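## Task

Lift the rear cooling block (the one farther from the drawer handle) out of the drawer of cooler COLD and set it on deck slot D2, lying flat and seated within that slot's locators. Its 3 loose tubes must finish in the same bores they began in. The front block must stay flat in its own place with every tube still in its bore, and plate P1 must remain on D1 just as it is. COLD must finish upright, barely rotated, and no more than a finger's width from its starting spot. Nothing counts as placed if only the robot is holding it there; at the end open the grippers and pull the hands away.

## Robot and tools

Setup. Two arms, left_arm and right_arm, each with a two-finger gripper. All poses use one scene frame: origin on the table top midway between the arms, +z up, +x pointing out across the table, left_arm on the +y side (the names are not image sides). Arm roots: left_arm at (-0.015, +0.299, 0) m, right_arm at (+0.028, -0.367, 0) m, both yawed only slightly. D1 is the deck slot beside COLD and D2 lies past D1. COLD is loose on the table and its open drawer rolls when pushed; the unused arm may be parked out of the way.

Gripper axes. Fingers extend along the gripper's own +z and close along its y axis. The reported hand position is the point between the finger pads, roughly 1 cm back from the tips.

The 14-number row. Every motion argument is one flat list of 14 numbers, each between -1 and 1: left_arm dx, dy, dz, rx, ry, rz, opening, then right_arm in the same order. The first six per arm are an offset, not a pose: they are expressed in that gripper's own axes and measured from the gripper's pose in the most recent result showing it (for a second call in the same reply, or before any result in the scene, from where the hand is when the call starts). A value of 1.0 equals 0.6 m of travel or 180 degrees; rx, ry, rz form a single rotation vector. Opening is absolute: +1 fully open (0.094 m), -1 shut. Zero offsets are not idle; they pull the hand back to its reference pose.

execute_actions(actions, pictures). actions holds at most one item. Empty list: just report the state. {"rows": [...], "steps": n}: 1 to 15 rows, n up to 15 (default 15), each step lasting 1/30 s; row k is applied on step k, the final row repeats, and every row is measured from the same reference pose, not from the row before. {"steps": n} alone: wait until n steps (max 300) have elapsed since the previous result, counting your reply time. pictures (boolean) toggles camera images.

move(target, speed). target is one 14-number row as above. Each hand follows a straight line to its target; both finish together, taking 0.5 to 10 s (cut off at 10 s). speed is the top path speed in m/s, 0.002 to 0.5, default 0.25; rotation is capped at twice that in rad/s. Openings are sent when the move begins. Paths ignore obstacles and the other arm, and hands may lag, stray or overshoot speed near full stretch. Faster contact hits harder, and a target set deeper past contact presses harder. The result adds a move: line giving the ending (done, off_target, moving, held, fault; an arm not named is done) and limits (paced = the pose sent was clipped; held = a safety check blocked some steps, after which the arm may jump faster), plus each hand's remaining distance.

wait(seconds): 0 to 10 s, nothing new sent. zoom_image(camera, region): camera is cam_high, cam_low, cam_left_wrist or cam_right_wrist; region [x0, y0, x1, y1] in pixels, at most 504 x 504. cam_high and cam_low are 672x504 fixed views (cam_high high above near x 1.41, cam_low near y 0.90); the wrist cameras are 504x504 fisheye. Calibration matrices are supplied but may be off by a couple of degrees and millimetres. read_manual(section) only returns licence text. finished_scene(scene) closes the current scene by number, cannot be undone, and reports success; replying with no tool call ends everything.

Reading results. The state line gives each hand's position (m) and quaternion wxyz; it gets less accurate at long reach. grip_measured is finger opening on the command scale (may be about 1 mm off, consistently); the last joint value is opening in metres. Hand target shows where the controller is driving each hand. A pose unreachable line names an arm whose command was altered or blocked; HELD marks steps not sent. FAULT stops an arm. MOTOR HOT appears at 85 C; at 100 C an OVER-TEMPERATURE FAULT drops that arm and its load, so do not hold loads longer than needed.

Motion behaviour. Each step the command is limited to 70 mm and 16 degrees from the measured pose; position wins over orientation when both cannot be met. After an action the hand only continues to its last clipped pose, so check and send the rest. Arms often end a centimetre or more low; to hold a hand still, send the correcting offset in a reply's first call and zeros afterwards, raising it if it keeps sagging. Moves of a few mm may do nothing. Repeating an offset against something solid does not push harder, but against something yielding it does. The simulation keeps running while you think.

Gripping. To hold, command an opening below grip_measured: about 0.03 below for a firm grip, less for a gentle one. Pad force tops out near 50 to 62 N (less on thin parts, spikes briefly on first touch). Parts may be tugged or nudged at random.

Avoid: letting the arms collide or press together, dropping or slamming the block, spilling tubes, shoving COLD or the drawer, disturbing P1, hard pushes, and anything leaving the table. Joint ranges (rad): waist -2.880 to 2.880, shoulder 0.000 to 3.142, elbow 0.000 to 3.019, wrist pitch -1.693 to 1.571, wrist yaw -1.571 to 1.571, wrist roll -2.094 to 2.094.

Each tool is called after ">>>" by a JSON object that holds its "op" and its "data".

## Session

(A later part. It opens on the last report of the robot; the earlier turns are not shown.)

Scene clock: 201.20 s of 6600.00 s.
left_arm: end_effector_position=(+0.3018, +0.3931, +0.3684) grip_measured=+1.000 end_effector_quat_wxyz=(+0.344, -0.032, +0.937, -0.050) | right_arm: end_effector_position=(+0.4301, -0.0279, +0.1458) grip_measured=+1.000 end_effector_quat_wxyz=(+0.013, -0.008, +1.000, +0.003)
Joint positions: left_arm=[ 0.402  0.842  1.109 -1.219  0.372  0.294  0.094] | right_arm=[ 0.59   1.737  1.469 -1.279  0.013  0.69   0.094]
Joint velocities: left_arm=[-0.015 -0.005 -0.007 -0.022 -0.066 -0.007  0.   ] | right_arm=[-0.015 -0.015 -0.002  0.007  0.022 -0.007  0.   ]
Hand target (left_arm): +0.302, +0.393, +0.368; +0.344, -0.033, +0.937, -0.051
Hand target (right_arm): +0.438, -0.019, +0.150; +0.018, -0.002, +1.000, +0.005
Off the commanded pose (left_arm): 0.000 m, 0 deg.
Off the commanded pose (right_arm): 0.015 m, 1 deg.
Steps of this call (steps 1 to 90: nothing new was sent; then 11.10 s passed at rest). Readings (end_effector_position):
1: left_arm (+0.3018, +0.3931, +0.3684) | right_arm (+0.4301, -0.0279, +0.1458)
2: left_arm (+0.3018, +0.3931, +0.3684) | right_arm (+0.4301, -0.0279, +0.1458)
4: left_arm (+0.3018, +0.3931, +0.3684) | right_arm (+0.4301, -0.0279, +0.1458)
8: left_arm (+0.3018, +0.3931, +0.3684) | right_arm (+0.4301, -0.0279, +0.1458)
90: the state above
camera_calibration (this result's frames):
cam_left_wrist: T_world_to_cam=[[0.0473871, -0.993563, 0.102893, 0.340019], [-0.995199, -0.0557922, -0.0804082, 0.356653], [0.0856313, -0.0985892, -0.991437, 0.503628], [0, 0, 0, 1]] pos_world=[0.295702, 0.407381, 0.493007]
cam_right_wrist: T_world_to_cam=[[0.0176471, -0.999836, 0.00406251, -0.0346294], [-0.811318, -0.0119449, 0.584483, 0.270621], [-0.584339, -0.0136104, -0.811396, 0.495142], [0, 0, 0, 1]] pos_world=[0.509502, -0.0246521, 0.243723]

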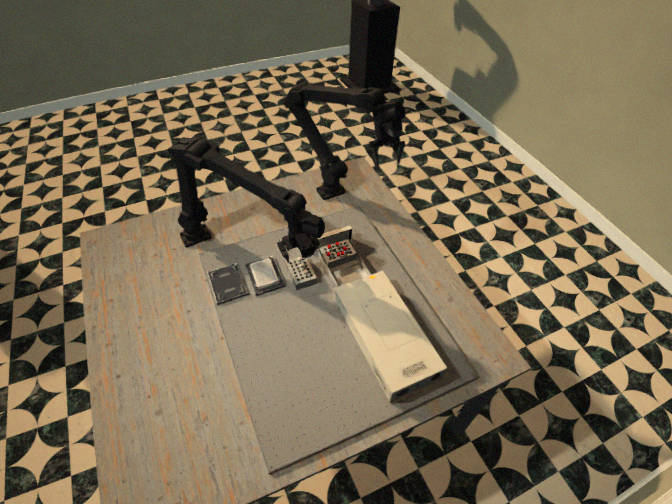

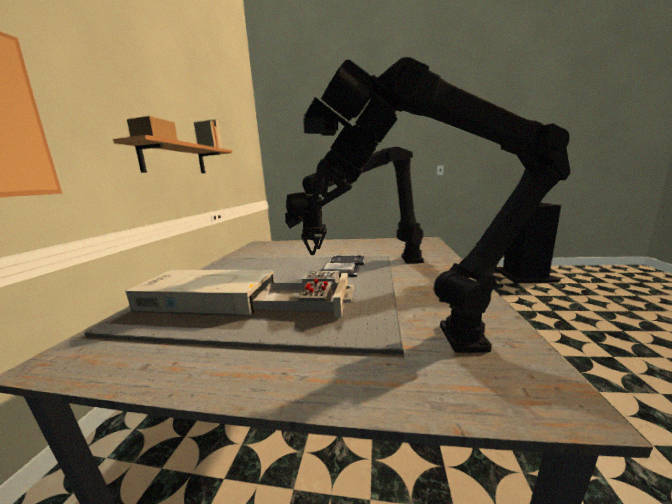

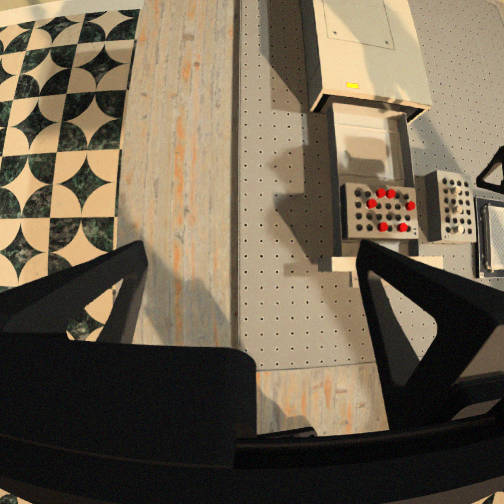

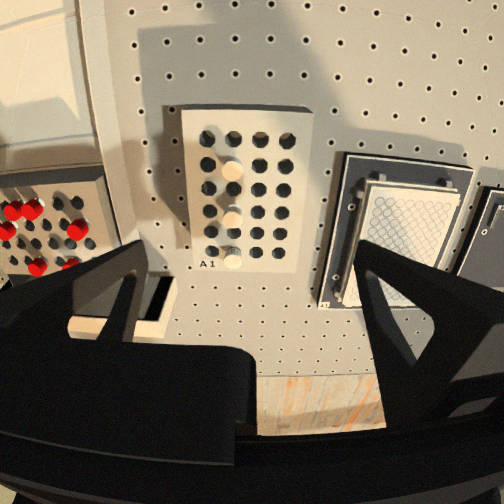

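>>> {"op": "move", "data": {"target": [0,0,0,0,0,0,1, 0.03,0.008,0.1,0,0.009,0.003,1], "speed": 0.08}}

Scene clock: 206.47 s of 6600.00 s.
left_arm: end_effector_position=(+0.3018, +0.3931, +0.3684) grip_measured=+1.000 end_effector_quat_wxyz=(+0.344, -0.032, +0.937, -0.050) | right_arm: end_effector_position=(+0.4196, -0.0284, +0.0979) grip_measured=+1.000 end_effector_quat_wxyz=(+0.007, -0.005, +1.000, +0.006)
Joint positions: left_arm=[ 0.402  0.842  1.109 -1.219  0.372  0.294  0.094] | right_arm=[ 0.598  1.76   1.368 -1.16  -0.     0.704  0.094]
Joint velocities: left_arm=[-0.005 -0.005  0.012 -0.007  0.007 -0.022  0.   ] | right_arm=[ 0.005 -0.005  0.012 -0.002 -0.007 -0.051  0.   ]
Hand target (left_arm): +0.302, +0.393, +0.368; +0.344, -0.032, +0.937, -0.050
Hand target (right_arm): +0.415, -0.023, +0.086; -0.000, -0.003, +1.000, +0.003
Off the commanded pose (left_arm): 0.000 m, 0 deg.
Off the commanded pose (right_arm): 0.015 m, 1 deg.
After step 90, 1.07 s passed at rest.
move: off_target (right_arm)
camera_calibration (this result's frames):
cam_left_wrist: T_world_to_cam=[[0.0473871, -0.993563, 0.102893, 0.340019], [-0.995199, -0.0557922, -0.0804082, 0.356653], [0.0856313, -0.0985892, -0.991437, 0.503628], [0, 0, 0, 1]] pos_world=[0.295702, 0.407381, 0.493007]
cam_right_wrist: T_world_to_cam=[[0.0118346, -0.999927, -0.0025181, -0.0317429], [-0.803766, -0.0110109, 0.594844, 0.285957], [-0.594828, -0.00501578, -0.803837, 0.454012], [0, 0, 0, 1]] pos_world=[0.500278, -0.0263147, 0.194772]

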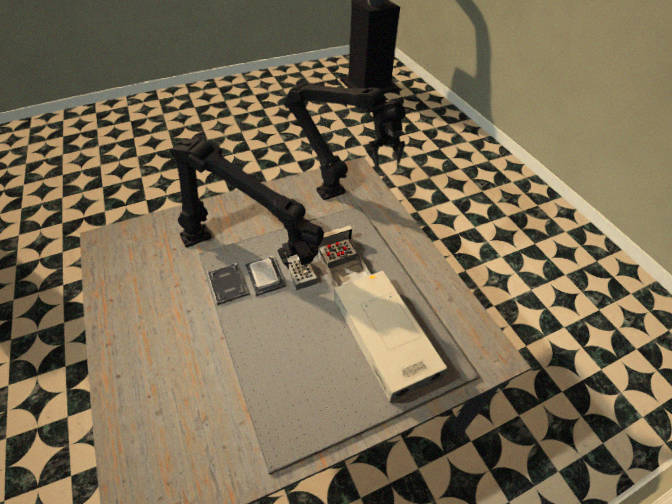

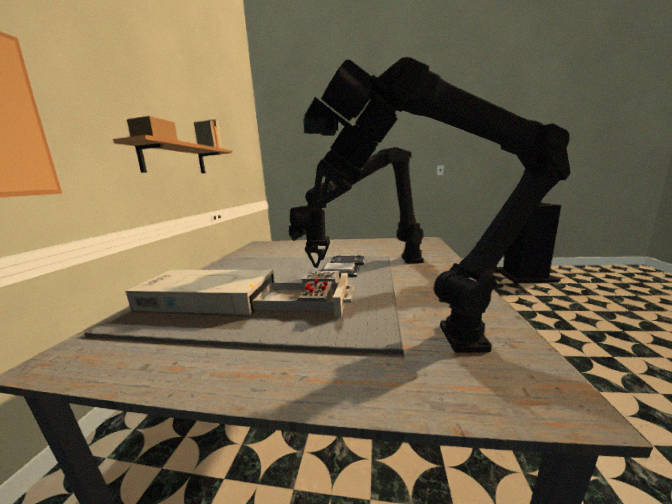

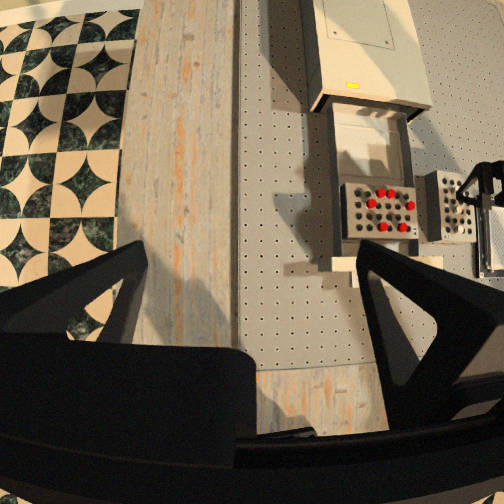

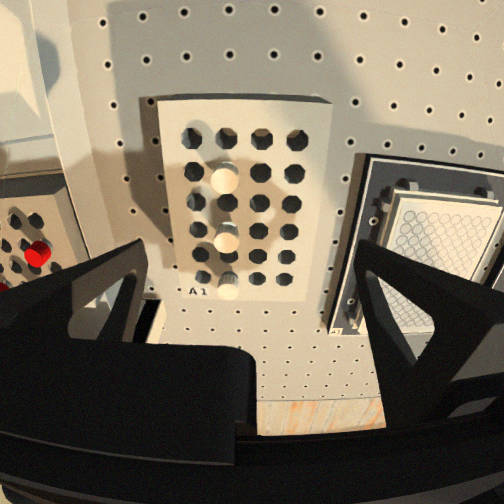

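>>> {"op": "move", "data": {"target": [0,0,0,0,0,0,1, 0.018,0.019,0.07,0,0.008,0.003,1], "speed": 0.05}}

Scene clock: 211.20 s of 6600.00 s.
left_arm: end_effector_position=(+0.3018, +0.3931, +0.3684) grip_measured=+1.000 end_effector_quat_wxyz=(+0.344, -0.032, +0.937, -0.050) | right_arm: end_effector_position=(+0.4160, -0.0214, +0.0696) grip_measured=+1.000 end_effector_quat_wxyz=(+0.003, -0.002, +1.000, +0.010)
Joint positions: left_arm=[ 0.402  0.842  1.109 -1.219  0.372  0.294  0.094] | right_arm=[ 0.609  1.796  1.337 -1.094 -0.011  0.721  0.094]
Joint velocities: left_arm=[-0.005 -0.015  0.002 -0.017 -0.037 -0.007  0.   ] | right_arm=[ 0.005 -0.005  0.007  0.002 -0.007 -0.066  0.   ]
Hand target (left_arm): +0.302, +0.393, +0.368; +0.344, -0.032, +0.937, -0.050
Hand target (right_arm): +0.410, -0.017, +0.056; -0.005, -0.000, +1.000, +0.006
Off the commanded pose (left_arm): 0.000 m, 0 deg.
Off the commanded pose (right_arm): 0.016 m, 1 deg.
After step 90, 0.47 s passed at rest.
move: off_target (right_arm)
camera_calibration (this result's frames):
cam_left_wrist: T_world_to_cam=[[0.0473871, -0.993563, 0.102893, 0.340019], [-0.995199, -0.0557922, -0.0804082, 0.356653], [0.0856313, -0.0985892, -0.991437, 0.503628], [0, 0, 0, 1]] pos_world=[0.295702, 0.407381, 0.493007]
cam_right_wrist: T_world_to_cam=[[0.0066445, -0.999922, -0.010571, -0.0220333], [-0.798962, -0.0116656, 0.601268, 0.29756], [-0.601345, 0.00445074, -0.798977, 0.431714], [0, 0, 0, 1]] pos_world=[0.497495, -0.0204818, 0.165783]

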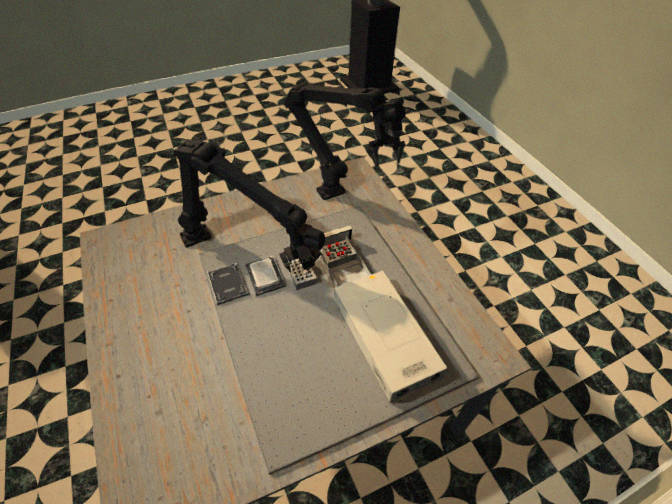

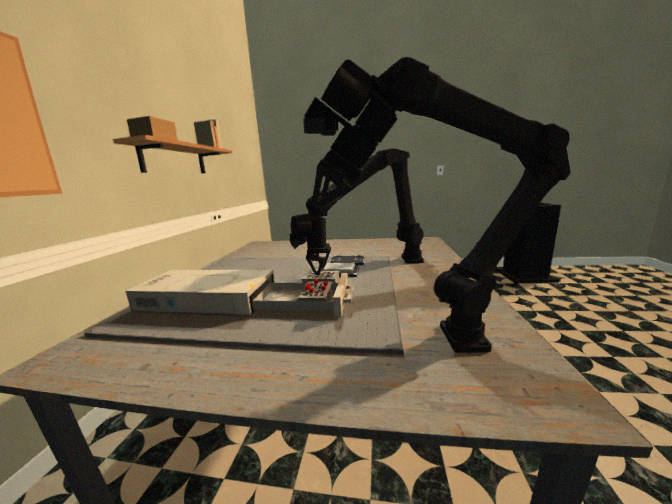

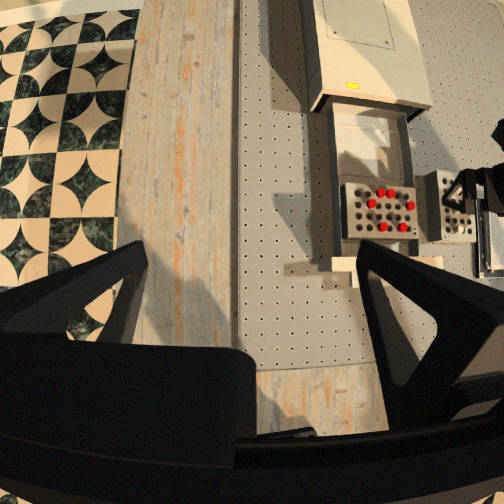

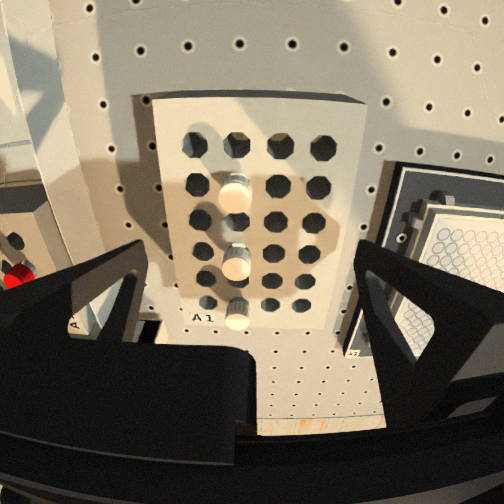

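>>> {"op": "move", "data": {"target": [0,0,0,0,0,0,1, 0.008,-0.008,0.032,0.011,0.006,0.006,1], "speed": 0.03}}

Scene clock: 215.87 s of 6600.00 s.
left_arm: end_effector_position=(+0.3018, +0.3931, +0.3684) grip_measured=+1.000 end_effector_quat_wxyz=(+0.344, -0.032, +0.937, -0.050) | right_arm: end_effector_position=(+0.4148, -0.0244, +0.0668) grip_measured=+1.000 end_effector_quat_wxyz=(+0.003, +0.001, +1.000, +0.004)
Joint positions: left_arm=[ 0.402  0.842  1.109 -1.219  0.372  0.294  0.094] | right_arm=[ 0.609  1.797  1.33  -1.094 -0.003  0.726  0.094]
Joint velocities: left_arm=[-0.005 -0.005  0.007 -0.002 -0.007 -0.007  0.   ] | right_arm=[-0.005 -0.015 -0.012 -0.007 -0.051 -0.051  0.   ]
Hand target (left_arm): +0.302, +0.393, +0.368; +0.344, -0.032, +0.937, -0.050
Hand target (right_arm): +0.411, -0.026, +0.051; -0.007, +0.007, +1.000, -0.007
Off the commanded pose (left_arm): 0.000 m, 0 deg.
Off the commanded pose (right_arm): 0.017 m, 2 deg.
After step 90, 0.67 s passed at rest.
move: off_target (right_arm)
camera_calibration (this result's frames):
cam_left_wrist: T_world_to_cam=[[0.0473871, -0.993563, 0.102893, 0.340019], [-0.995199, -0.0557922, -0.0804082, 0.356653], [0.0856313, -0.0985892, -0.991437, 0.503628], [0, 0, 0, 1]] pos_world=[0.295702, 0.407381, 0.493007]
cam_right_wrist: T_world_to_cam=[[0.000805034, -0.999999, 0.000735157, -0.0233957], [-0.79886, -0.0002009, 0.601517, 0.298431], [-0.601517, -0.00107153, -0.79886, 0.42872], [0, 0, 0, 1]] pos_world=[0.496305, -0.0228764, 0.162993]

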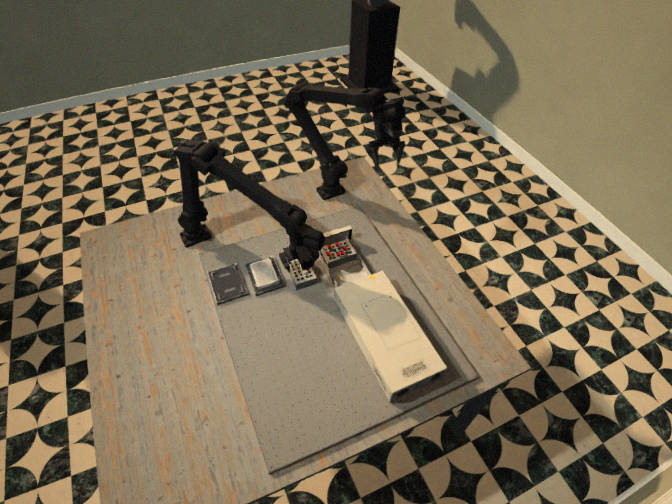

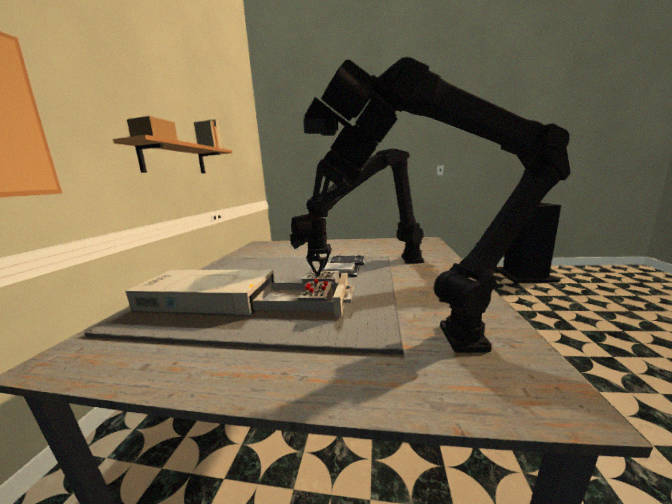

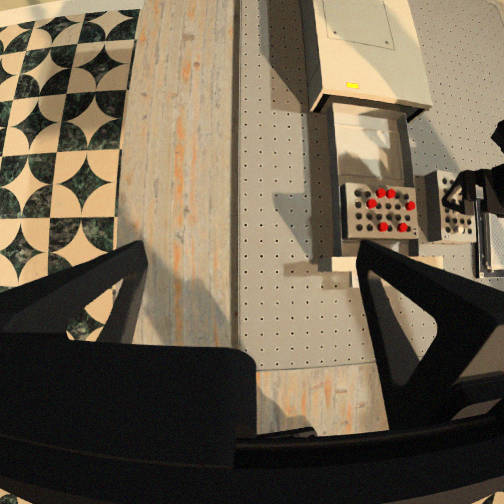

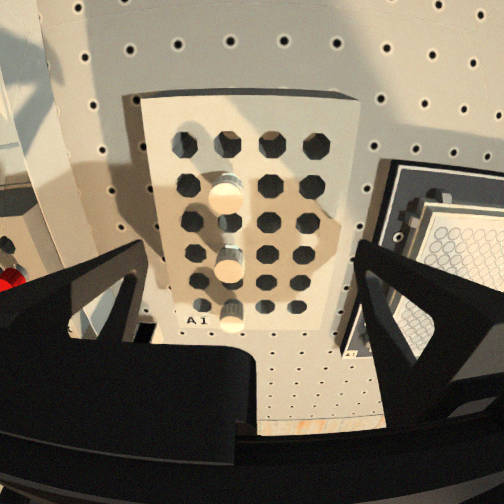

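>>> {"op": "execute_actions", "data": {"actions": [{"rows":[[0,0,0,0,0,0,1,0.005,-0.003,0.03,0.006,0.007,0,1],[0,0,0,0,0,0,1,0.005,-0.003,0.034,0.006,0.007,0,1],[0,0,0,0,0,0,1,0.005,-0.003,0.038,0.006,0.007,0,1],[0,0,0,0,0,0,1,0.005,-0.003,0.042,0.006,0.007,0,1],[0,0,0,0,0,0,1,0.005,-0.003,0.046,0.006,0.007,0,1],[0,0,0,0,0,0,1,0.005,-0.003,0.05,0.006,0.007,0,1],[0,0,0,0,0,0,1,0.005,-0.003,0.054,0.006,0.007,0,1],[0,0,0,0,0,0,1,0.005,-0.003,0.058,0.006,0.007,0,1],[0,0,0,0,0,0,1,0.005,-0.003,0.062,0.006,0.007,0,1],[0,0,0,0,0,0,1,0.005,-0.003,0.066,0.006,0.007,0,1],[0,0,0,0,0,0,1,0.005,-0.003,0.07,0.006,0.007,0,1],[0,0,0,0,0,0,1,0.005,-0.003,0.074,0.006,0.007,0,1],[0,0,0,0,0,0,1,0.005,-0.003,0.078,0.006,0.007,0,1],[0,0,0,0,0,0,1,0.005,-0.003,0.081,0.006,0.007,0,1],[0,0,0,0,0,0,1,0.005,-0.003,0.083,0.006,0.007,0,1]],"steps":15}], "pictures": false}}

>>> {"op": "wait", "data": {"seconds": 0.4}}

Scene clock: 224.93 s of 6600.00 s.
left_arm: end_effector_position=(+0.3018, +0.3931, +0.3684) grip_measured=+1.000 end_effector_quat_wxyz=(+0.344, -0.032, +0.937, -0.050) | right_arm: end_effector_position=(+0.4147, -0.0246, +0.0366) grip_measured=+1.000 end_effector_quat_wxyz=(+0.000, +0.001, +1.000, +0.002)
Joint positions: left_arm=[ 0.402  0.842  1.109 -1.219  0.372  0.294  0.094] | right_arm=[ 0.609  1.838  1.301 -1.031 -0.003  0.727  0.094]
Joint velocities: left_arm=[ 0.005 -0.005  0.007  0.002  0.081 -0.037  0.   ] | right_arm=[-0.005  0.142 -0.037  0.12  -0.022 -0.081  0.   ]
Hand target (left_arm): +0.302, +0.393, +0.368; +0.344, -0.032, +0.937, -0.050
Hand target (right_arm): +0.412, -0.026, +0.018; -0.008, +0.001, +1.000, -0.005
Off the commanded pose (left_arm): 0.000 m, 0 deg.
Off the commanded pose (right_arm): 0.020 m, 1 deg.
Steps of this call (steps 1 to 90: nothing new was sent; then 5.57 s passed at rest; steps 91 to 105: all 15 steps of this action). Readings (end_effector_position):
91: left_arm (+0.3018, +0.3931, +0.3684) | right_arm (+0.4148, -0.0244, +0.0666)
92: left_arm (+0.3018, +0.3931, +0.3684) | right_arm (+0.4150, -0.0243, +0.0666)
94: left_arm (+0.3018, +0.3931, +0.3684) | right_arm (+0.4153, -0.0240, +0.0651)
98: left_arm (+0.3018, +0.3931, +0.3684) | right_arm (+0.4154, -0.0239, +0.0580)
105: the state above

Scene clock: 225.33 s of 6600.00 s.
left_arm: end_effector_position=(+0.3018, +0.3931, +0.3684) grip_measured=+1.000 end_effector_quat_wxyz=(+0.344, -0.032, +0.937, -0.050) | right_arm: end_effector_position=(+0.4137, -0.0254, +0.0284) grip_measured=+1.000 end_effector_quat_wxyz=(-0.003, +0.001, +1.000, -0.001)
Joint positions: left_arm=[ 0.402  0.842  1.109 -1.219  0.372  0.294  0.094] | right_arm=[ 0.609  1.851  1.296 -1.022 -0.003  0.727  0.094]
Joint velocities: left_arm=[ 0.005  0.005 -0.002 -0.012  0.007 -0.037  0.   ] | right_arm=[-0.015 -0.005 -0.002  0.007  0.022 -0.051  0.   ]
Hand target (left_arm): +0.302, +0.393, +0.368; +0.344, -0.032, +0.937, -0.050
Hand target (right_arm): +0.412, -0.026, +0.018; -0.008, +0.001, +1.000, -0.005
Off the commanded pose (left_arm): 0.000 m, 0 deg.
Off the commanded pose (right_arm): 0.012 m, 1 deg.
Steps of this call (steps 1 to 12: nothing new was sent). Readings (end_effector_position):
1: left_arm (+0.3018, +0.3931, +0.3684) | right_arm (+0.4145, -0.0247, +0.0341)
2: left_arm (+0.3018, +0.3931, +0.3684) | right_arm (+0.4143, -0.0249, +0.0318)
4: left_arm (+0.3018, +0.3931, +0.3684) | right_arm (+0.4137, -0.0254, +0.0292)
8: left_arm (+0.3018, +0.3931, +0.3684) | right_arm (+0.4136, -0.0255, +0.0284)
12: the state above
camera_calibration (this result's frames):
cam_left_wrist: T_world_to_cam=[[0.0473871, -0.993563, 0.102893, 0.340019], [-0.995199, -0.0557922, -0.0804082, 0.356653], [0.0856313, -0.0985892, -0.991437, 0.503628], [0, 0, 0, 1]] pos_world=[0.295702, 0.407381, 0.493007]
cam_right_wrist: T_world_to_cam=[[0.000499327, -0.999933, 0.0116062, -0.0245794], [-0.791413, 0.00669948, 0.611245, 0.317402], [-0.611281, -0.00949047, -0.791356, 0.400974], [0, 0, 0, 1]] pos_world=[0.496316, -0.0228988, 0.123588]

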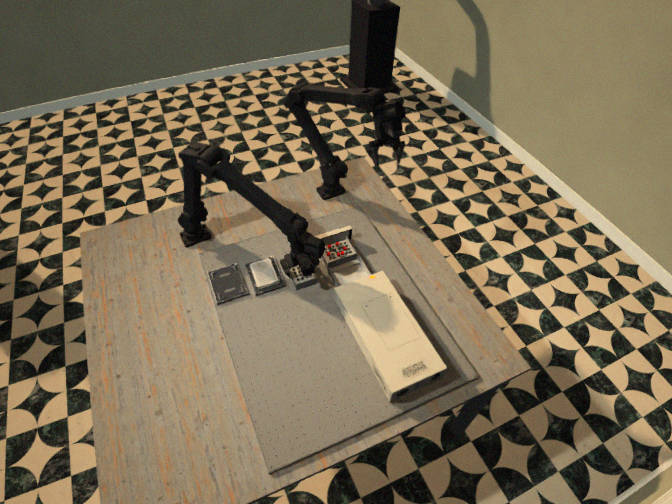

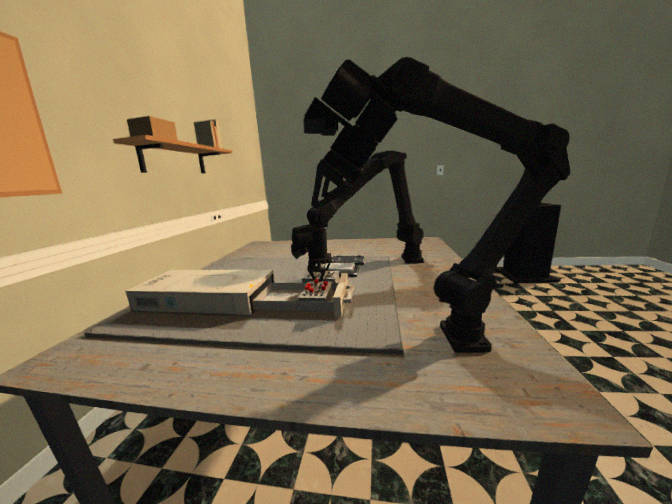

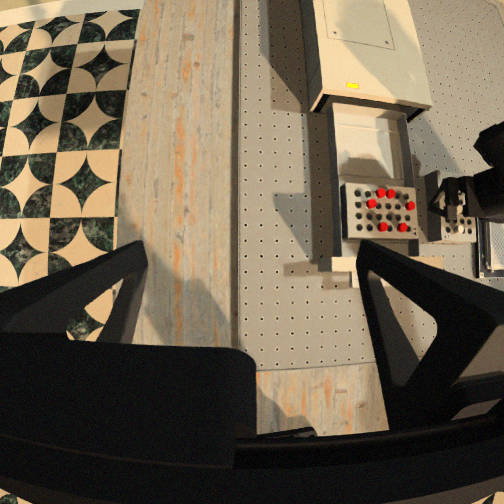

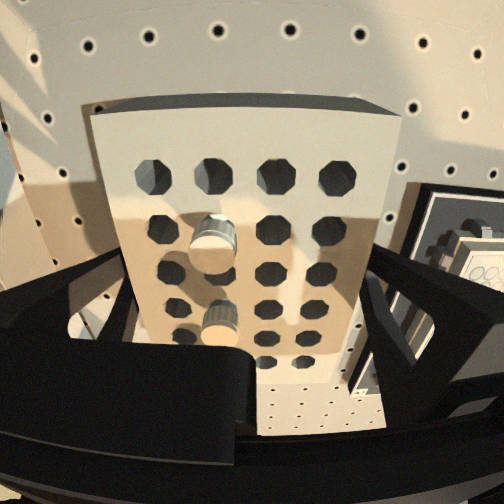

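>>> {"op": "execute_actions", "data": {"actions": [{"rows":[[0,0,0,0,0,0,1,0,0,0,0,0,0,0.96],[0,0,0,0,0,0,1,0,0,0,0,0,0,0.93],[0,0,0,0,0,0,1,0,0,0,0,0,0,0.9],[0,0,0,0,0,0,1,0,0,0,0,0,0,0.88],[0,0,0,0,0,0,1,0,0,0,0,0,0,0.86],[0,0,0,0,0,0,1,0,0,0,0,0,0,0.85],[0,0,0,0,0,0,1,0,0,0,0,0,0,0.84],[0,0,0,0,0,0,1,0,0,0,0,0,0,0.83],[0,0,0,0,0,0,1,0,0,0,0,0,0,0.82],[0,0,0,0,0,0,1,0,0,0,0,0,0,0.81],[0,0,0,0,0,0,1,0,0,0,0,0,0,0.8],[0,0,0,0,0,0,1,0,0,0,0,0,0,0.79],[0,0,0,0,0,0,1,0,0,0,0,0,0,0.78],[0,0,0,0,0,0,1,0,0,0,0,0,0,0.77]],"steps":15}], "pictures": false}}

>>> {"op": "wait", "data": {"seconds": 0.4}}

Scene clock: 232.37 s of 6600.00 s.
left_arm: end_effector_position=(+0.3018, +0.3931, +0.3684) grip_measured=+1.000 end_effector_quat_wxyz=(+0.344, -0.032, +0.937, -0.050) | right_arm: end_effector_position=(+0.4136, -0.0252, +0.0284) grip_measured=+0.803 end_effector_quat_wxyz=(-0.004, +0.001, +1.000, -0.000)
Joint positions: left_arm=[ 0.402  0.842  1.109 -1.219  0.372  0.294  0.094] | right_arm=[ 0.609  1.851  1.296 -1.021 -0.004  0.727  0.085]
Joint velocities: left_arm=[-0.015 -0.015 -0.007 -0.002  0.066 -0.037  0.   ] | right_arm=[-0.015 -0.015  0.007 -0.007 -0.007 -0.051 -0.   ]
Hand target (left_arm): +0.302, +0.393, +0.368; +0.344, -0.032, +0.937, -0.050
Hand target (right_arm): +0.414, -0.025, +0.028; -0.003, +0.001, +1.000, -0.001
Off the commanded pose (left_arm): 0.000 m, 0 deg.
Off the commanded pose (right_arm): 0.000 m, 0 deg.
Steps of this call (steps 1 to 90: nothing new was sent; then 3.53 s passed at rest; steps 91 to 105: all 15 steps of this action). Readings (end_effector_position):
91: left_arm (+0.3018, +0.3931, +0.3684) | right_arm (+0.4137, -0.0254, +0.0284)
92: left_arm (+0.3018, +0.3931, +0.3684) | right_arm (+0.4137, -0.0254, +0.0284)
94: left_arm (+0.3018, +0.3931, +0.3684) | right_arm (+0.4136, -0.0254, +0.0284)
98: left_arm (+0.3018, +0.3931, +0.3684) | right_arm (+0.4136, -0.0252, +0.0284)
105: the state above

Scene clock: 232.77 s of 6600.00 s.
left_arm: end_effector_position=(+0.3018, +0.3931, +0.3684) grip_measured=+1.000 end_effector_quat_wxyz=(+0.344, -0.032, +0.937, -0.050) | right_arm: end_effector_position=(+0.4136, -0.0252, +0.0284) grip_measured=+0.803 end_effector_quat_wxyz=(-0.004, +0.001, +1.000, -0.000)
Joint positions: left_arm=[ 0.402  0.842  1.109 -1.219  0.372  0.294  0.094] | right_arm=[ 0.609  1.851  1.296 -1.021 -0.004  0.727  0.085]
Joint velocities: left_arm=[-0.005  0.015  0.002 -0.012 -0.022 -0.081  0.   ] | right_arm=[ 0.005 -0.005 -0.007  0.022 -0.037  0.007  0.001]
Hand target (left_arm): +0.302, +0.393, +0.368; +0.344, -0.032, +0.937, -0.050
Hand target (right_arm): +0.414, -0.025, +0.028; -0.003, +0.001, +1.000, -0.001
Off the commanded pose (left_arm): 0.000 m, 0 deg.
Off the commanded pose (right_arm): 0.000 m, 0 deg.
Steps of this call (steps 1 to 12: nothing new was sent). Readings (end_effector_position):
1: left_arm (+0.3018, +0.3931, +0.3684) | right_arm (+0.4136, -0.0252, +0.0284)
2: left_arm (+0.3018, +0.3931, +0.3684) | right_arm (+0.4136, -0.0252, +0.0284)
4: left_arm (+0.3018, +0.3931, +0.3684) | right_arm (+0.4136, -0.0252, +0.0284)
8: left_arm (+0.3018, +0.3931, +0.3684) | right_arm (+0.4136, -0.0252, +0.0284)
12: the state above
camera_calibration (this result's frames):
cam_left_wrist: T_world_to_cam=[[0.0473871, -0.993563, 0.102893, 0.340019], [-0.995199, -0.0557922, -0.0804082, 0.356653], [0.0856313, -0.0985892, -0.991437, 0.503628], [0, 0, 0, 1]] pos_world=[0.295702, 0.407381, 0.493007]
cam_right_wrist: T_world_to_cam=[[0.000497971, -0.999948, 0.0102109, -0.024281], [-0.790969, 0.00585372, 0.611828, 0.317097], [-0.611856, -0.00838115, -0.790925, 0.401166], [0, 0, 0, 1]] pos_world=[0.496282, -0.0227737, 0.123532]

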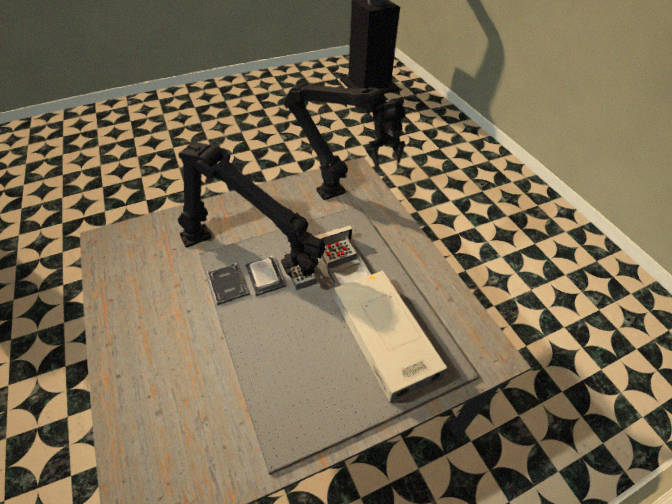

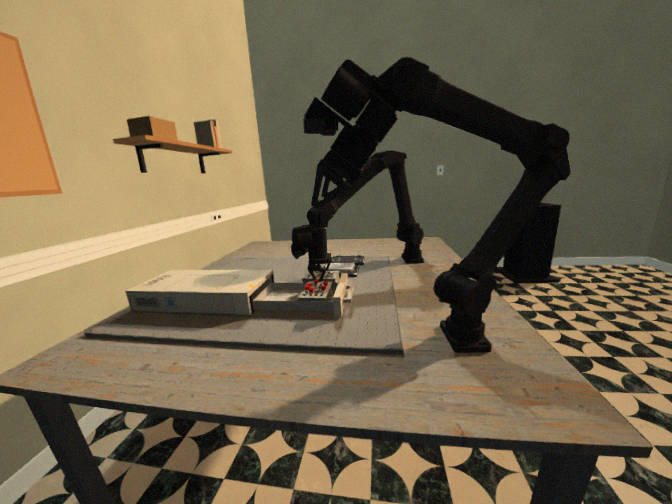

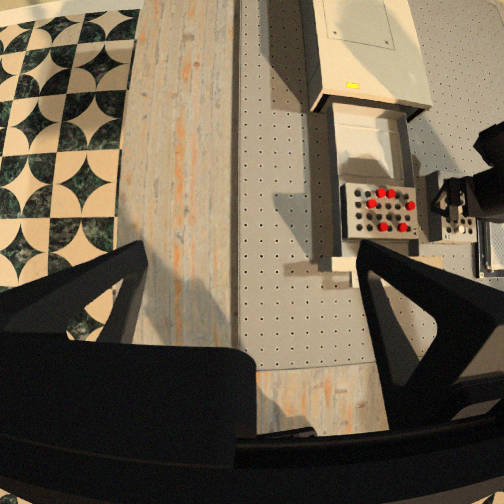

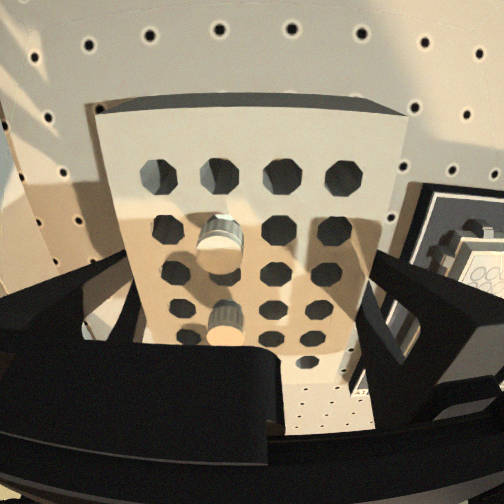

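>>> {"op": "execute_actions", "data": {"actions": [{"rows":[[0,0,0,0,0,0,1,-0.003,0.0027,-0.009,-0.0023,-0.0026,0,0.77],[0,0,0,0,0,0,1,-0.006,0.0053,-0.017,-0.0046,-0.0052,0,0.77],[0,0,0,0,0,0,1,-0.009,0.008,-0.026,-0.007,-0.008,0,0.77],[0,0,0,0,0,0,1,-0.012,0.0106,-0.035,-0.009,-0.0104,0,0.77],[0,0,0,0,0,0,1,-0.015,0.013,-0.043,-0.0115,-0.013,0,0.77],[0,0,0,0,0,0,1,-0.018,0.016,-0.052,-0.014,-0.0156,0,0.77],[0,0,0,0,0,0,1,-0.021,0.0185,-0.061,-0.016,-0.018,0,0.77],[0,0,0,0,0,0,1,-0.024,0.021,-0.07,-0.0184,-0.021,0,0.77],[0,0,0,0,0,0,1,-0.027,0.024,-0.078,-0.021,-0.0234,0,0.77],[0,0,0,0,0,0,1,-0.03,0.0265,-0.087,-0.023,-0.026,0,0.77],[0,0,0,0,0,0,1,-0.03,0.0265,-0.092,-0.023,-0.026,0,0.77],[0,0,0,0,0,0,1,-0.03,0.0265,-0.097,-0.023,-0.026,0,0.77],[0,0,0,0,0,0,1,-0.03,0.0265,-0.102,-0.023,-0.026,0,0.77],[0,0,0,0,0,0,1,-0.03,0.0265,-0.107,-0.023,-0.026,0,0.77],[0,0,0,0,0,0,1,-0.03,0.0265,-0.112,-0.023,-0.026,0,0.77]],"steps":15}], "pictures": false}}

>>> {"op": "execute_actions", "data": {"actions": [{"steps":12}], "pictures": false}}

Scene clock: 246.80 s of 6600.00 s.
left_arm: end_effector_position=(+0.3018, +0.3931, +0.3684) grip_measured=+1.000 end_effector_quat_wxyz=(+0.344, -0.032, +0.937, -0.050) | right_arm: end_effector_position=(+0.4115, -0.0270, +0.0333) grip_measured=+0.803 end_effector_quat_wxyz=(-0.006, +0.001, +1.000, -0.002)
Joint positions: left_arm=[ 0.402  0.842  1.109 -1.219  0.372  0.294  0.094] | right_arm=[ 0.609  1.841  1.296 -1.037 -0.004  0.727  0.085]
Joint velocities: left_arm=[-0.005 -0.005  0.012 -0.012 -0.066 -0.037  0.   ] | right_arm=[-0.015 -0.083 -0.007 -0.198 -0.007 -0.051  0.001]
Hand target (left_arm): +0.302, +0.393, +0.368; +0.344, -0.032, +0.937, -0.050
Hand target (right_arm): +0.429, -0.012, +0.094; +0.038, +0.001, +0.999, +0.035
Off the commanded pose (left_arm): 0.000 m, 0 deg.
Off the commanded pose (right_arm): 0.068 m, 7 deg.
Steps of this call (steps 1 to 90: nothing new was sent; then 10.53 s passed at rest; steps 91 to 105: all 15 steps of this action). Readings (end_effector_position):
91: left_arm (+0.3018, +0.3931, +0.3684) | right_arm (+0.4136, -0.0252, +0.0284)
92: left_arm (+0.3018, +0.3931, +0.3684) | right_arm (+0.4136, -0.0252, +0.0284)
94: left_arm (+0.3018, +0.3931, +0.3684) | right_arm (+0.4136, -0.0251, +0.0290)
98: left_arm (+0.3018, +0.3931, +0.3684) | right_arm (+0.4138, -0.0250, +0.0299)
105: the state above

Scene clock: 247.20 s of 6600.00 s.
left_arm: end_effector_position=(+0.3018, +0.3931, +0.3684) grip_measured=+1.000 end_effector_quat_wxyz=(+0.344, -0.032, +0.937, -0.050) | right_arm: end_effector_position=(+0.4104, -0.0280, +0.0433) grip_measured=+0.803 end_effector_quat_wxyz=(-0.003, +0.001, +1.000, +0.000)
Joint positions: left_arm=[ 0.402  0.842  1.109 -1.219  0.372  0.294  0.094] | right_arm=[ 0.609  1.821  1.296 -1.05  -0.004  0.727  0.085]
Joint velocities: left_arm=[-0.005 -0.024 -0.007 -0.002  0.007 -0.007  0.   ] | right_arm=[-0.015  0.005  0.007 -0.012 -0.022  0.037 -0.   ]
Hand target (left_arm): +0.302, +0.393, +0.368; +0.344, -0.032, +0.937, -0.050
Hand target (right_arm): +0.429, -0.012, +0.094; +0.038, +0.001, +0.999, +0.035
Off the commanded pose (left_arm): 0.000 m, 0 deg.
Off the commanded pose (right_arm): 0.060 m, 6 deg.
Steps of this call (steps 1 to 12: nothing new was sent). Readings (end_effector_position):
1: left_arm (+0.3018, +0.3931, +0.3684) | right_arm (+0.4106, -0.0278, +0.0347)
2: left_arm (+0.3018, +0.3931, +0.3684) | right_arm (+0.4101, -0.0283, +0.0362)
4: left_arm (+0.3018, +0.3931, +0.3684) | right_arm (+0.4099, -0.0285, +0.0392)
8: left_arm (+0.3018, +0.3931, +0.3684) | right_arm (+0.4103, -0.0281, +0.0429)
12: the state above

>>> {"op": "execute_actions", "data": {"actions": [{"rows":[[0,0,0,0,0,0,1,-0.031,0.027,-0.088,-0.023,-0.026,0,0.77],[0,0,0,0,0,0,1,-0.03,0.0265,-0.092,-0.023,-0.026,0,0.77],[0,0,0,0,0,0,1,-0.03,0.026,-0.096,-0.023,-0.026,0,0.77],[0,0,0,0,0,0,1,-0.029,0.0255,-0.1,-0.023,-0.026,0,0.77],[0,0,0,0,0,0,1,-0.028,0.025,-0.105,-0.023,-0.026,0,0.77],[0,0,0,0,0,0,1,-0.027,0.024,-0.11,-0.023,-0.026,0,0.77],[0,0,0,0,0,0,1,-0.026,0.023,-0.115,-0.023,-0.026,0,0.77],[0,0,0,0,0,0,1,-0.025,0.022,-0.12,-0.023,-0.026,0,0.77],[0,0,0,0,0,0,1,-0.024,0.021,-0.125,-0.023,-0.026,0,0.77],[0,0,0,0,0,0,1,-0.023,0.02,-0.13,-0.023,-0.026,0,0.77],[0,0,0,0,0,0,1,-0.022,0.019,-0.135,-0.023,-0.026,0,0.77],[0,0,0,0,0,0,1,-0.021,0.018,-0.14,-0.023,-0.026,0,0.77],[0,0,0,0,0,0,1,-0.02,0.017,-0.145,-0.023,-0.026,0,0.77],[0,0,0,0,0,0,1,-0.019,0.016,-0.15,-0.023,-0.026,0,0.77],[0,0,0,0,0,0,1,-0.018,0.015,-0.155,-0.023,-0.026,0,0.77]],"steps":15}], "pictures": false}}

>>> {"op": "execute_actions", "data": {"actions": [{"rows":[[0,0,0,0,0,0,1,-0.03,0.026,-0.11,-0.023,-0.026,0,0.77],[0,0,0,0,0,0,1,-0.029,0.025,-0.115,-0.023,-0.026,0,0.77],[0,0,0,0,0,0,1,-0.028,0.024,-0.12,-0.023,-0.026,0,0.77],[0,0,0,0,0,0,1,-0.027,0.023,-0.125,-0.023,-0.026,0,0.77],[0,0,0,0,0,0,1,-0.026,0.022,-0.13,-0.023,-0.026,0,0.77],[0,0,0,0,0,0,1,-0.025,0.021,-0.135,-0.023,-0.026,0,0.77],[0,0,0,0,0,0,1,-0.024,0.02,-0.14,-0.023,-0.026,0,0.77],[0,0,0,0,0,0,1,-0.023,0.019,-0.145,-0.023,-0.026,0,0.77],[0,0,0,0,0,0,1,-0.022,0.018,-0.15,-0.023,-0.026,0,0.77],[0,0,0,0,0,0,1,-0.021,0.017,-0.155,-0.023,-0.026,0,0.77],[0,0,0,0,0,0,1,-0.02,0.016,-0.16,-0.023,-0.026,0,0.77],[0,0,0,0,0,0,1,-0.019,0.015,-0.165,-0.023,-0.026,0,0.77],[0,0,0,0,0,0,1,-0.018,0.014,-0.17,-0.023,-0.026,0,0.77],[0,0,0,0,0,0,1,-0.017,0.013,-0.175,-0.023,-0.026,0,0.77],[0,0,0,0,0,0,1,-0.016,0.012,-0.18,-0.023,-0.026,0,0.77]],"steps":15}], "pictures": false}}

>>> {"op": "execute_actions", "data": {"actions": [{"rows":[[0,0,0,0,0,0,1,-0.03,0.026,-0.11,-0.023,-0.026,0,0.77],[0,0,0,0,0,0,1,-0.029,0.025,-0.115,-0.023,-0.026,0,0.77],[0,0,0,0,0,0,1,-0.028,0.024,-0.12,-0.023,-0.026,0,0.77],[0,0,0,0,0,0,1,-0.027,0.023,-0.125,-0.023,-0.026,0,0.77],[0,0,0,0,0,0,1,-0.026,0.022,-0.13,-0.023,-0.026,0,0.77],[0,0,0,0,0,0,1,-0.025,0.021,-0.135,-0.023,-0.026,0,0.77],[0,0,0,0,0,0,1,-0.024,0.02,-0.14,-0.023,-0.026,0,0.77],[0,0,0,0,0,0,1,-0.023,0.019,-0.145,-0.023,-0.026,0,0.77],[0,0,0,0,0,0,1,-0.022,0.018,-0.15,-0.023,-0.026,0,0.77],[0,0,0,0,0,0,1,-0.021,0.017,-0.155,-0.023,-0.026,0,0.77],[0,0,0,0,0,0,1,-0.02,0.016,-0.16,-0.023,-0.026,0,0.77],[0,0,0,0,0,0,1,-0.019,0.015,-0.165,-0.023,-0.026,0,0.77],[0,0,0,0,0,0,1,-0.018,0.014,-0.17,-0.023,-0.026,0,0.77],[0,0,0,0,0,0,1,-0.017,0.013,-0.175,-0.023,-0.026,0,0.77],[0,0,0,0,0,0,1,-0.016,0.012,-0.18,-0.023,-0.026,0,0.77]],"steps":15}], "pictures": false}}

>>> {"op": "execute_actions", "data": {"actions": [{"steps":12}], "pictures": false}}

Scene clock: 267.87 s of 6600.00 s.
left_arm: end_effector_position=(+0.3018, +0.3931, +0.3684) grip_measured=+1.000 end_effector_quat_wxyz=(+0.344, -0.032, +0.937, -0.050) | right_arm: end_effector_position=(+0.4007, -0.0366, +0.0725) grip_measured=+0.803 end_effector_quat_wxyz=(-0.007, +0.001, +1.000, -0.003)
Joint positions: left_arm=[ 0.402  0.842  1.109 -1.219  0.372  0.294  0.094] | right_arm=[ 0.609  1.761  1.296 -1.121 -0.004  0.727  0.085]
Joint velocities: left_arm=[ 0.005 -0.015  0.027  0.017  0.007  0.007  0.   ] | right_arm=[-0.005 -0.23  -0.017 -0.193  0.007  0.007 -0.001]
Hand target (left_arm): +0.302, +0.393, +0.368; +0.344, -0.032, +0.937, -0.050
Hand target (right_arm): +0.418, -0.022, +0.134; +0.039, +0.001, +0.999, +0.036
Off the commanded pose (left_arm): 0.000 m, 0 deg.
Off the commanded pose (right_arm): 0.069 m, 7 deg.
Steps of this call (steps 1 to 90: nothing new was sent; then 17.17 s passed at rest; steps 91 to 105: all 15 steps of this action). Readings (end_effector_position):
91: left_arm (+0.3018, +0.3931, +0.3684) | right_arm (+0.4104, -0.0280, +0.0434)
92: left_arm (+0.3018, +0.3931, +0.3684) | right_arm (+0.4103, -0.0281, +0.0434)
94: left_arm (+0.3018, +0.3931, +0.3684) | right_arm (+0.4096, -0.0287, +0.0444)
98: left_arm (+0.3018, +0.3931, +0.3684) | right_arm (+0.4066, -0.0314, +0.0504)
105: the state above

Scene clock: 268.37 s of 6600.00 s.
left_arm: end_effector_position=(+0.3018, +0.3931, +0.3684) grip_measured=+1.000 end_effector_quat_wxyz=(+0.344, -0.032, +0.937, -0.050) | right_arm: end_effector_position=(+0.3850, -0.0505, +0.1050) grip_measured=+0.803 end_effector_quat_wxyz=(-0.018, +0.001, +1.000, -0.013)
Joint positions: left_arm=[ 0.402  0.842  1.109 -1.219  0.372  0.294  0.094] | right_arm=[ 0.609  1.692  1.296 -1.218 -0.004  0.727  0.085]
Joint velocities: left_arm=[-0.005 -0.024 -0.002 -0.012 -0.081 -0.022  0.   ] | right_arm=[ 0.005 -0.132 -0.007 -0.129 -0.007  0.037  0.001]
Hand target (left_arm): +0.302, +0.393, +0.368; +0.344, -0.032, +0.937, -0.050
Hand target (right_arm): +0.404, -0.034, +0.170; +0.034, +0.001, +0.999, +0.032
Off the commanded pose (left_arm): 0.000 m, 0 deg.
Off the commanded pose (right_arm): 0.083 m, 8 deg; position clipped at the last step of the last action.
Steps of this call (steps 1 to 15: all 15 steps of this action). Readings (end_effector_position):
1: left_arm (+0.3018, +0.3931, +0.3684) | right_arm (+0.3994, -0.0377, +0.0758)
2: left_arm (+0.3018, +0.3931, +0.3684) | right_arm (+0.3980, -0.0389, +0.0789)
4: left_arm (+0.3018, +0.3931, +0.3684) | right_arm (+0.3950, -0.0416, +0.0844)
8: left_arm (+0.3018, +0.3931, +0.3684) | right_arm (+0.3901, -0.0460, +0.0928)
15: the state above

Scene clock: 268.87 s of 6600.00 s.
left_arm: end_effector_position=(+0.3018, +0.3931, +0.3684) grip_measured=+1.000 end_effector_quat_wxyz=(+0.344, -0.032, +0.937, -0.050) | right_arm: end_effector_position=(+0.3715, -0.0624, +0.1301) grip_measured=+0.803 end_effector_quat_wxyz=(-0.029, +0.001, +0.999, -0.022)
Joint positions: left_arm=[ 0.402  0.842  1.109 -1.219  0.372  0.294  0.094] | right_arm=[ 0.609  1.643  1.301 -1.301 -0.004  0.727  0.085]
Joint velocities: left_arm=[-0.005 -0.005 -0.007  0.007  0.066 -0.066  0.   ] | right_arm=[ 0.005 -0.122 -0.017 -0.12   0.037 -0.095  0.   ]
Hand target (left_arm): +0.302, +0.393, +0.368; +0.344, -0.032, +0.937, -0.050
Hand target (right_arm): +0.390, -0.047, +0.194; +0.024, +0.001, +0.999, +0.023
Off the commanded pose (left_arm): 0.000 m, 0 deg.
Off the commanded pose (right_arm): 0.089 m, 8 deg; position clipped at the last step of the last action.
Steps of this call (steps 1 to 15: all 15 steps of this action). Readings (end_effector_position):
1: left_arm (+0.3018, +0.3931, +0.3684) | right_arm (+0.3840, -0.0513, +0.1067)
2: left_arm (+0.3018, +0.3931, +0.3684) | right_arm (+0.3826, -0.0526, +0.1087)
4: left_arm (+0.3018, +0.3931, +0.3684) | right_arm (+0.3798, -0.0551, +0.1122)
8: left_arm (+0.3018, +0.3931, +0.3684) | right_arm (+0.3759, -0.0586, +0.1179)
15: the state above

Scene clock: 269.27 s of 6600.00 s.
left_arm: end_effector_position=(+0.3018, +0.3931, +0.3684) grip_measured=+1.000 end_effector_quat_wxyz=(+0.344, -0.032, +0.937, -0.050) | right_arm: end_effector_position=(+0.3697, -0.0640, +0.1374) grip_measured=+0.803 end_effector_quat_wxyz=(-0.026, +0.001, +0.999, -0.020)
Joint positions: left_arm=[ 0.402  0.842  1.109 -1.219  0.372  0.294  0.094] | right_arm=[ 0.609  1.626  1.301 -1.311 -0.004  0.727  0.085]
Joint velocities: left_arm=[-0.015 -0.024 -0.002  0.002  0.037 -0.081  0.   ] | right_arm=[ 0.005 -0.005  0.002  0.002  0.007 -0.007 -0.   ]
Hand target (left_arm): +0.302, +0.393, +0.368; +0.344, -0.032, +0.937, -0.050
Hand target (right_arm): +0.390, -0.047, +0.194; +0.024, +0.001, +0.999, +0.023
Off the commanded pose (left_arm): 0.000 m, 0 deg.
Off the commanded pose (right_arm): 0.084 m, 8 deg; position clipped at the last step of the last action.
Steps of this call (steps 1 to 12: nothing new was sent). Readings (end_effector_position):
1: left_arm (+0.3018, +0.3931, +0.3684) | right_arm (+0.3708, -0.0631, +0.1320)
2: left_arm (+0.3018, +0.3931, +0.3684) | right_arm (+0.3703, -0.0636, +0.1335)
4: left_arm (+0.3018, +0.3931, +0.3684) | right_arm (+0.3698, -0.0640, +0.1360)
8: left_arm (+0.3018, +0.3931, +0.3684) | right_arm (+0.3697, -0.0640, +0.1374)
12: the state above

>>> {"op": "move", "data": {"target": [0,0,0,0,0,0,1, 0.02,-0.411,-0.065,-0.018,-0.0414,-0.006,0.77], "speed": 0.12}}

Scene clock: 276.00 s of 6600.00 s.
left_arm: end_effector_position=(+0.3018, +0.3931, +0.3684) grip_measured=+1.000 end_effector_quat_wxyz=(+0.344, -0.032, +0.937, -0.050) | right_arm: end_effector_position=(+0.3471, -0.3064, +0.1589) grip_measured=+0.803 end_effector_quat_wxyz=(+0.005, -0.002, +1.000, +0.009)
Joint positions: left_arm=[ 0.402  0.842  1.109 -1.219  0.372  0.294  0.094] | right_arm=[ 0.065  1.216  0.938 -1.28  -0.016  0.177  0.085]
Joint velocities: left_arm=[ 0.005  0.005 -0.002  0.002 -0.066 -0.066  0.   ] | right_arm=[-0.015 -0.015 -0.002 -0.007  0.022  0.007 -0.001]
Hand target (left_arm): +0.302, +0.393, +0.368; +0.344, -0.032, +0.937, -0.050
Hand target (right_arm): +0.354, -0.306, +0.182; +0.036, -0.009, +0.999, +0.017
Off the commanded pose (left_arm): 0.000 m, 0 deg.
Off the commanded pose (right_arm): 0.031 m, 4 deg.
After step 90, 1.13 s passed at rest.
move: off_target (right_arm)
camera_calibration (this result's frames):
cam_left_wrist: T_world_to_cam=[[0.0473871, -0.993563, 0.102893, 0.340019], [-0.995199, -0.0557922, -0.0804082, 0.356653], [0.0856313, -0.0985892, -0.991437, 0.503628], [0, 0, 0, 1]] pos_world=[0.295702, 0.407381, 0.493007]
cam_right_wrist: T_world_to_cam=[[0.00549842, -0.99995, -0.008349, -0.305562], [-0.801742, -0.00939811, 0.597596, 0.187693], [-0.597645, 0.00340791, -0.801754, 0.461766], [0, 0, 0, 1]] pos_world=[0.428134, -0.305356, 0.255506]

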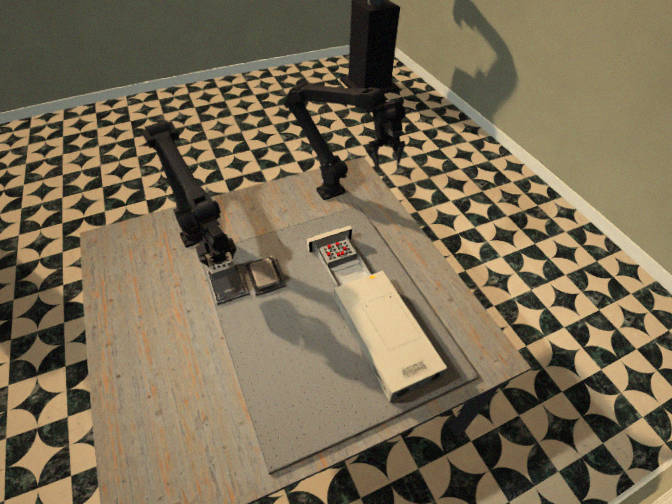

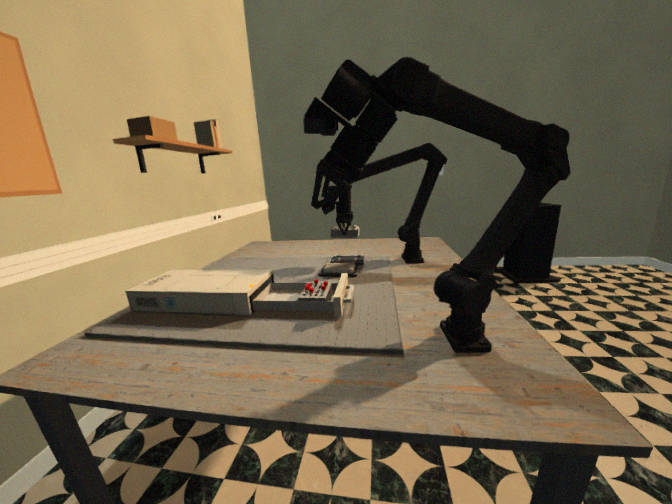

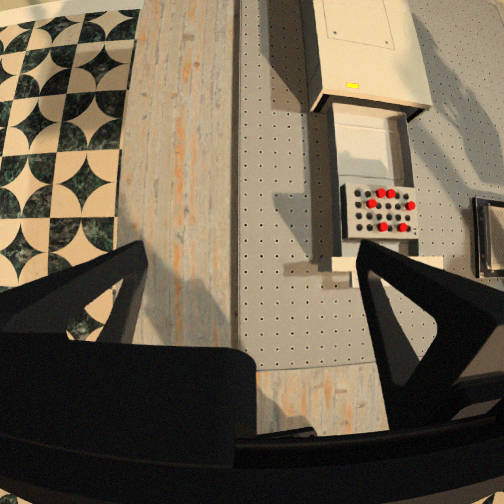

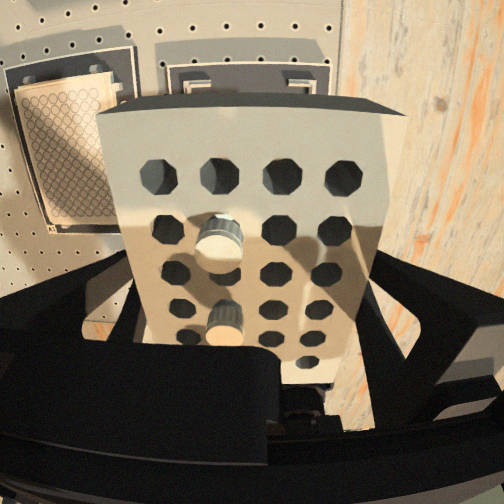

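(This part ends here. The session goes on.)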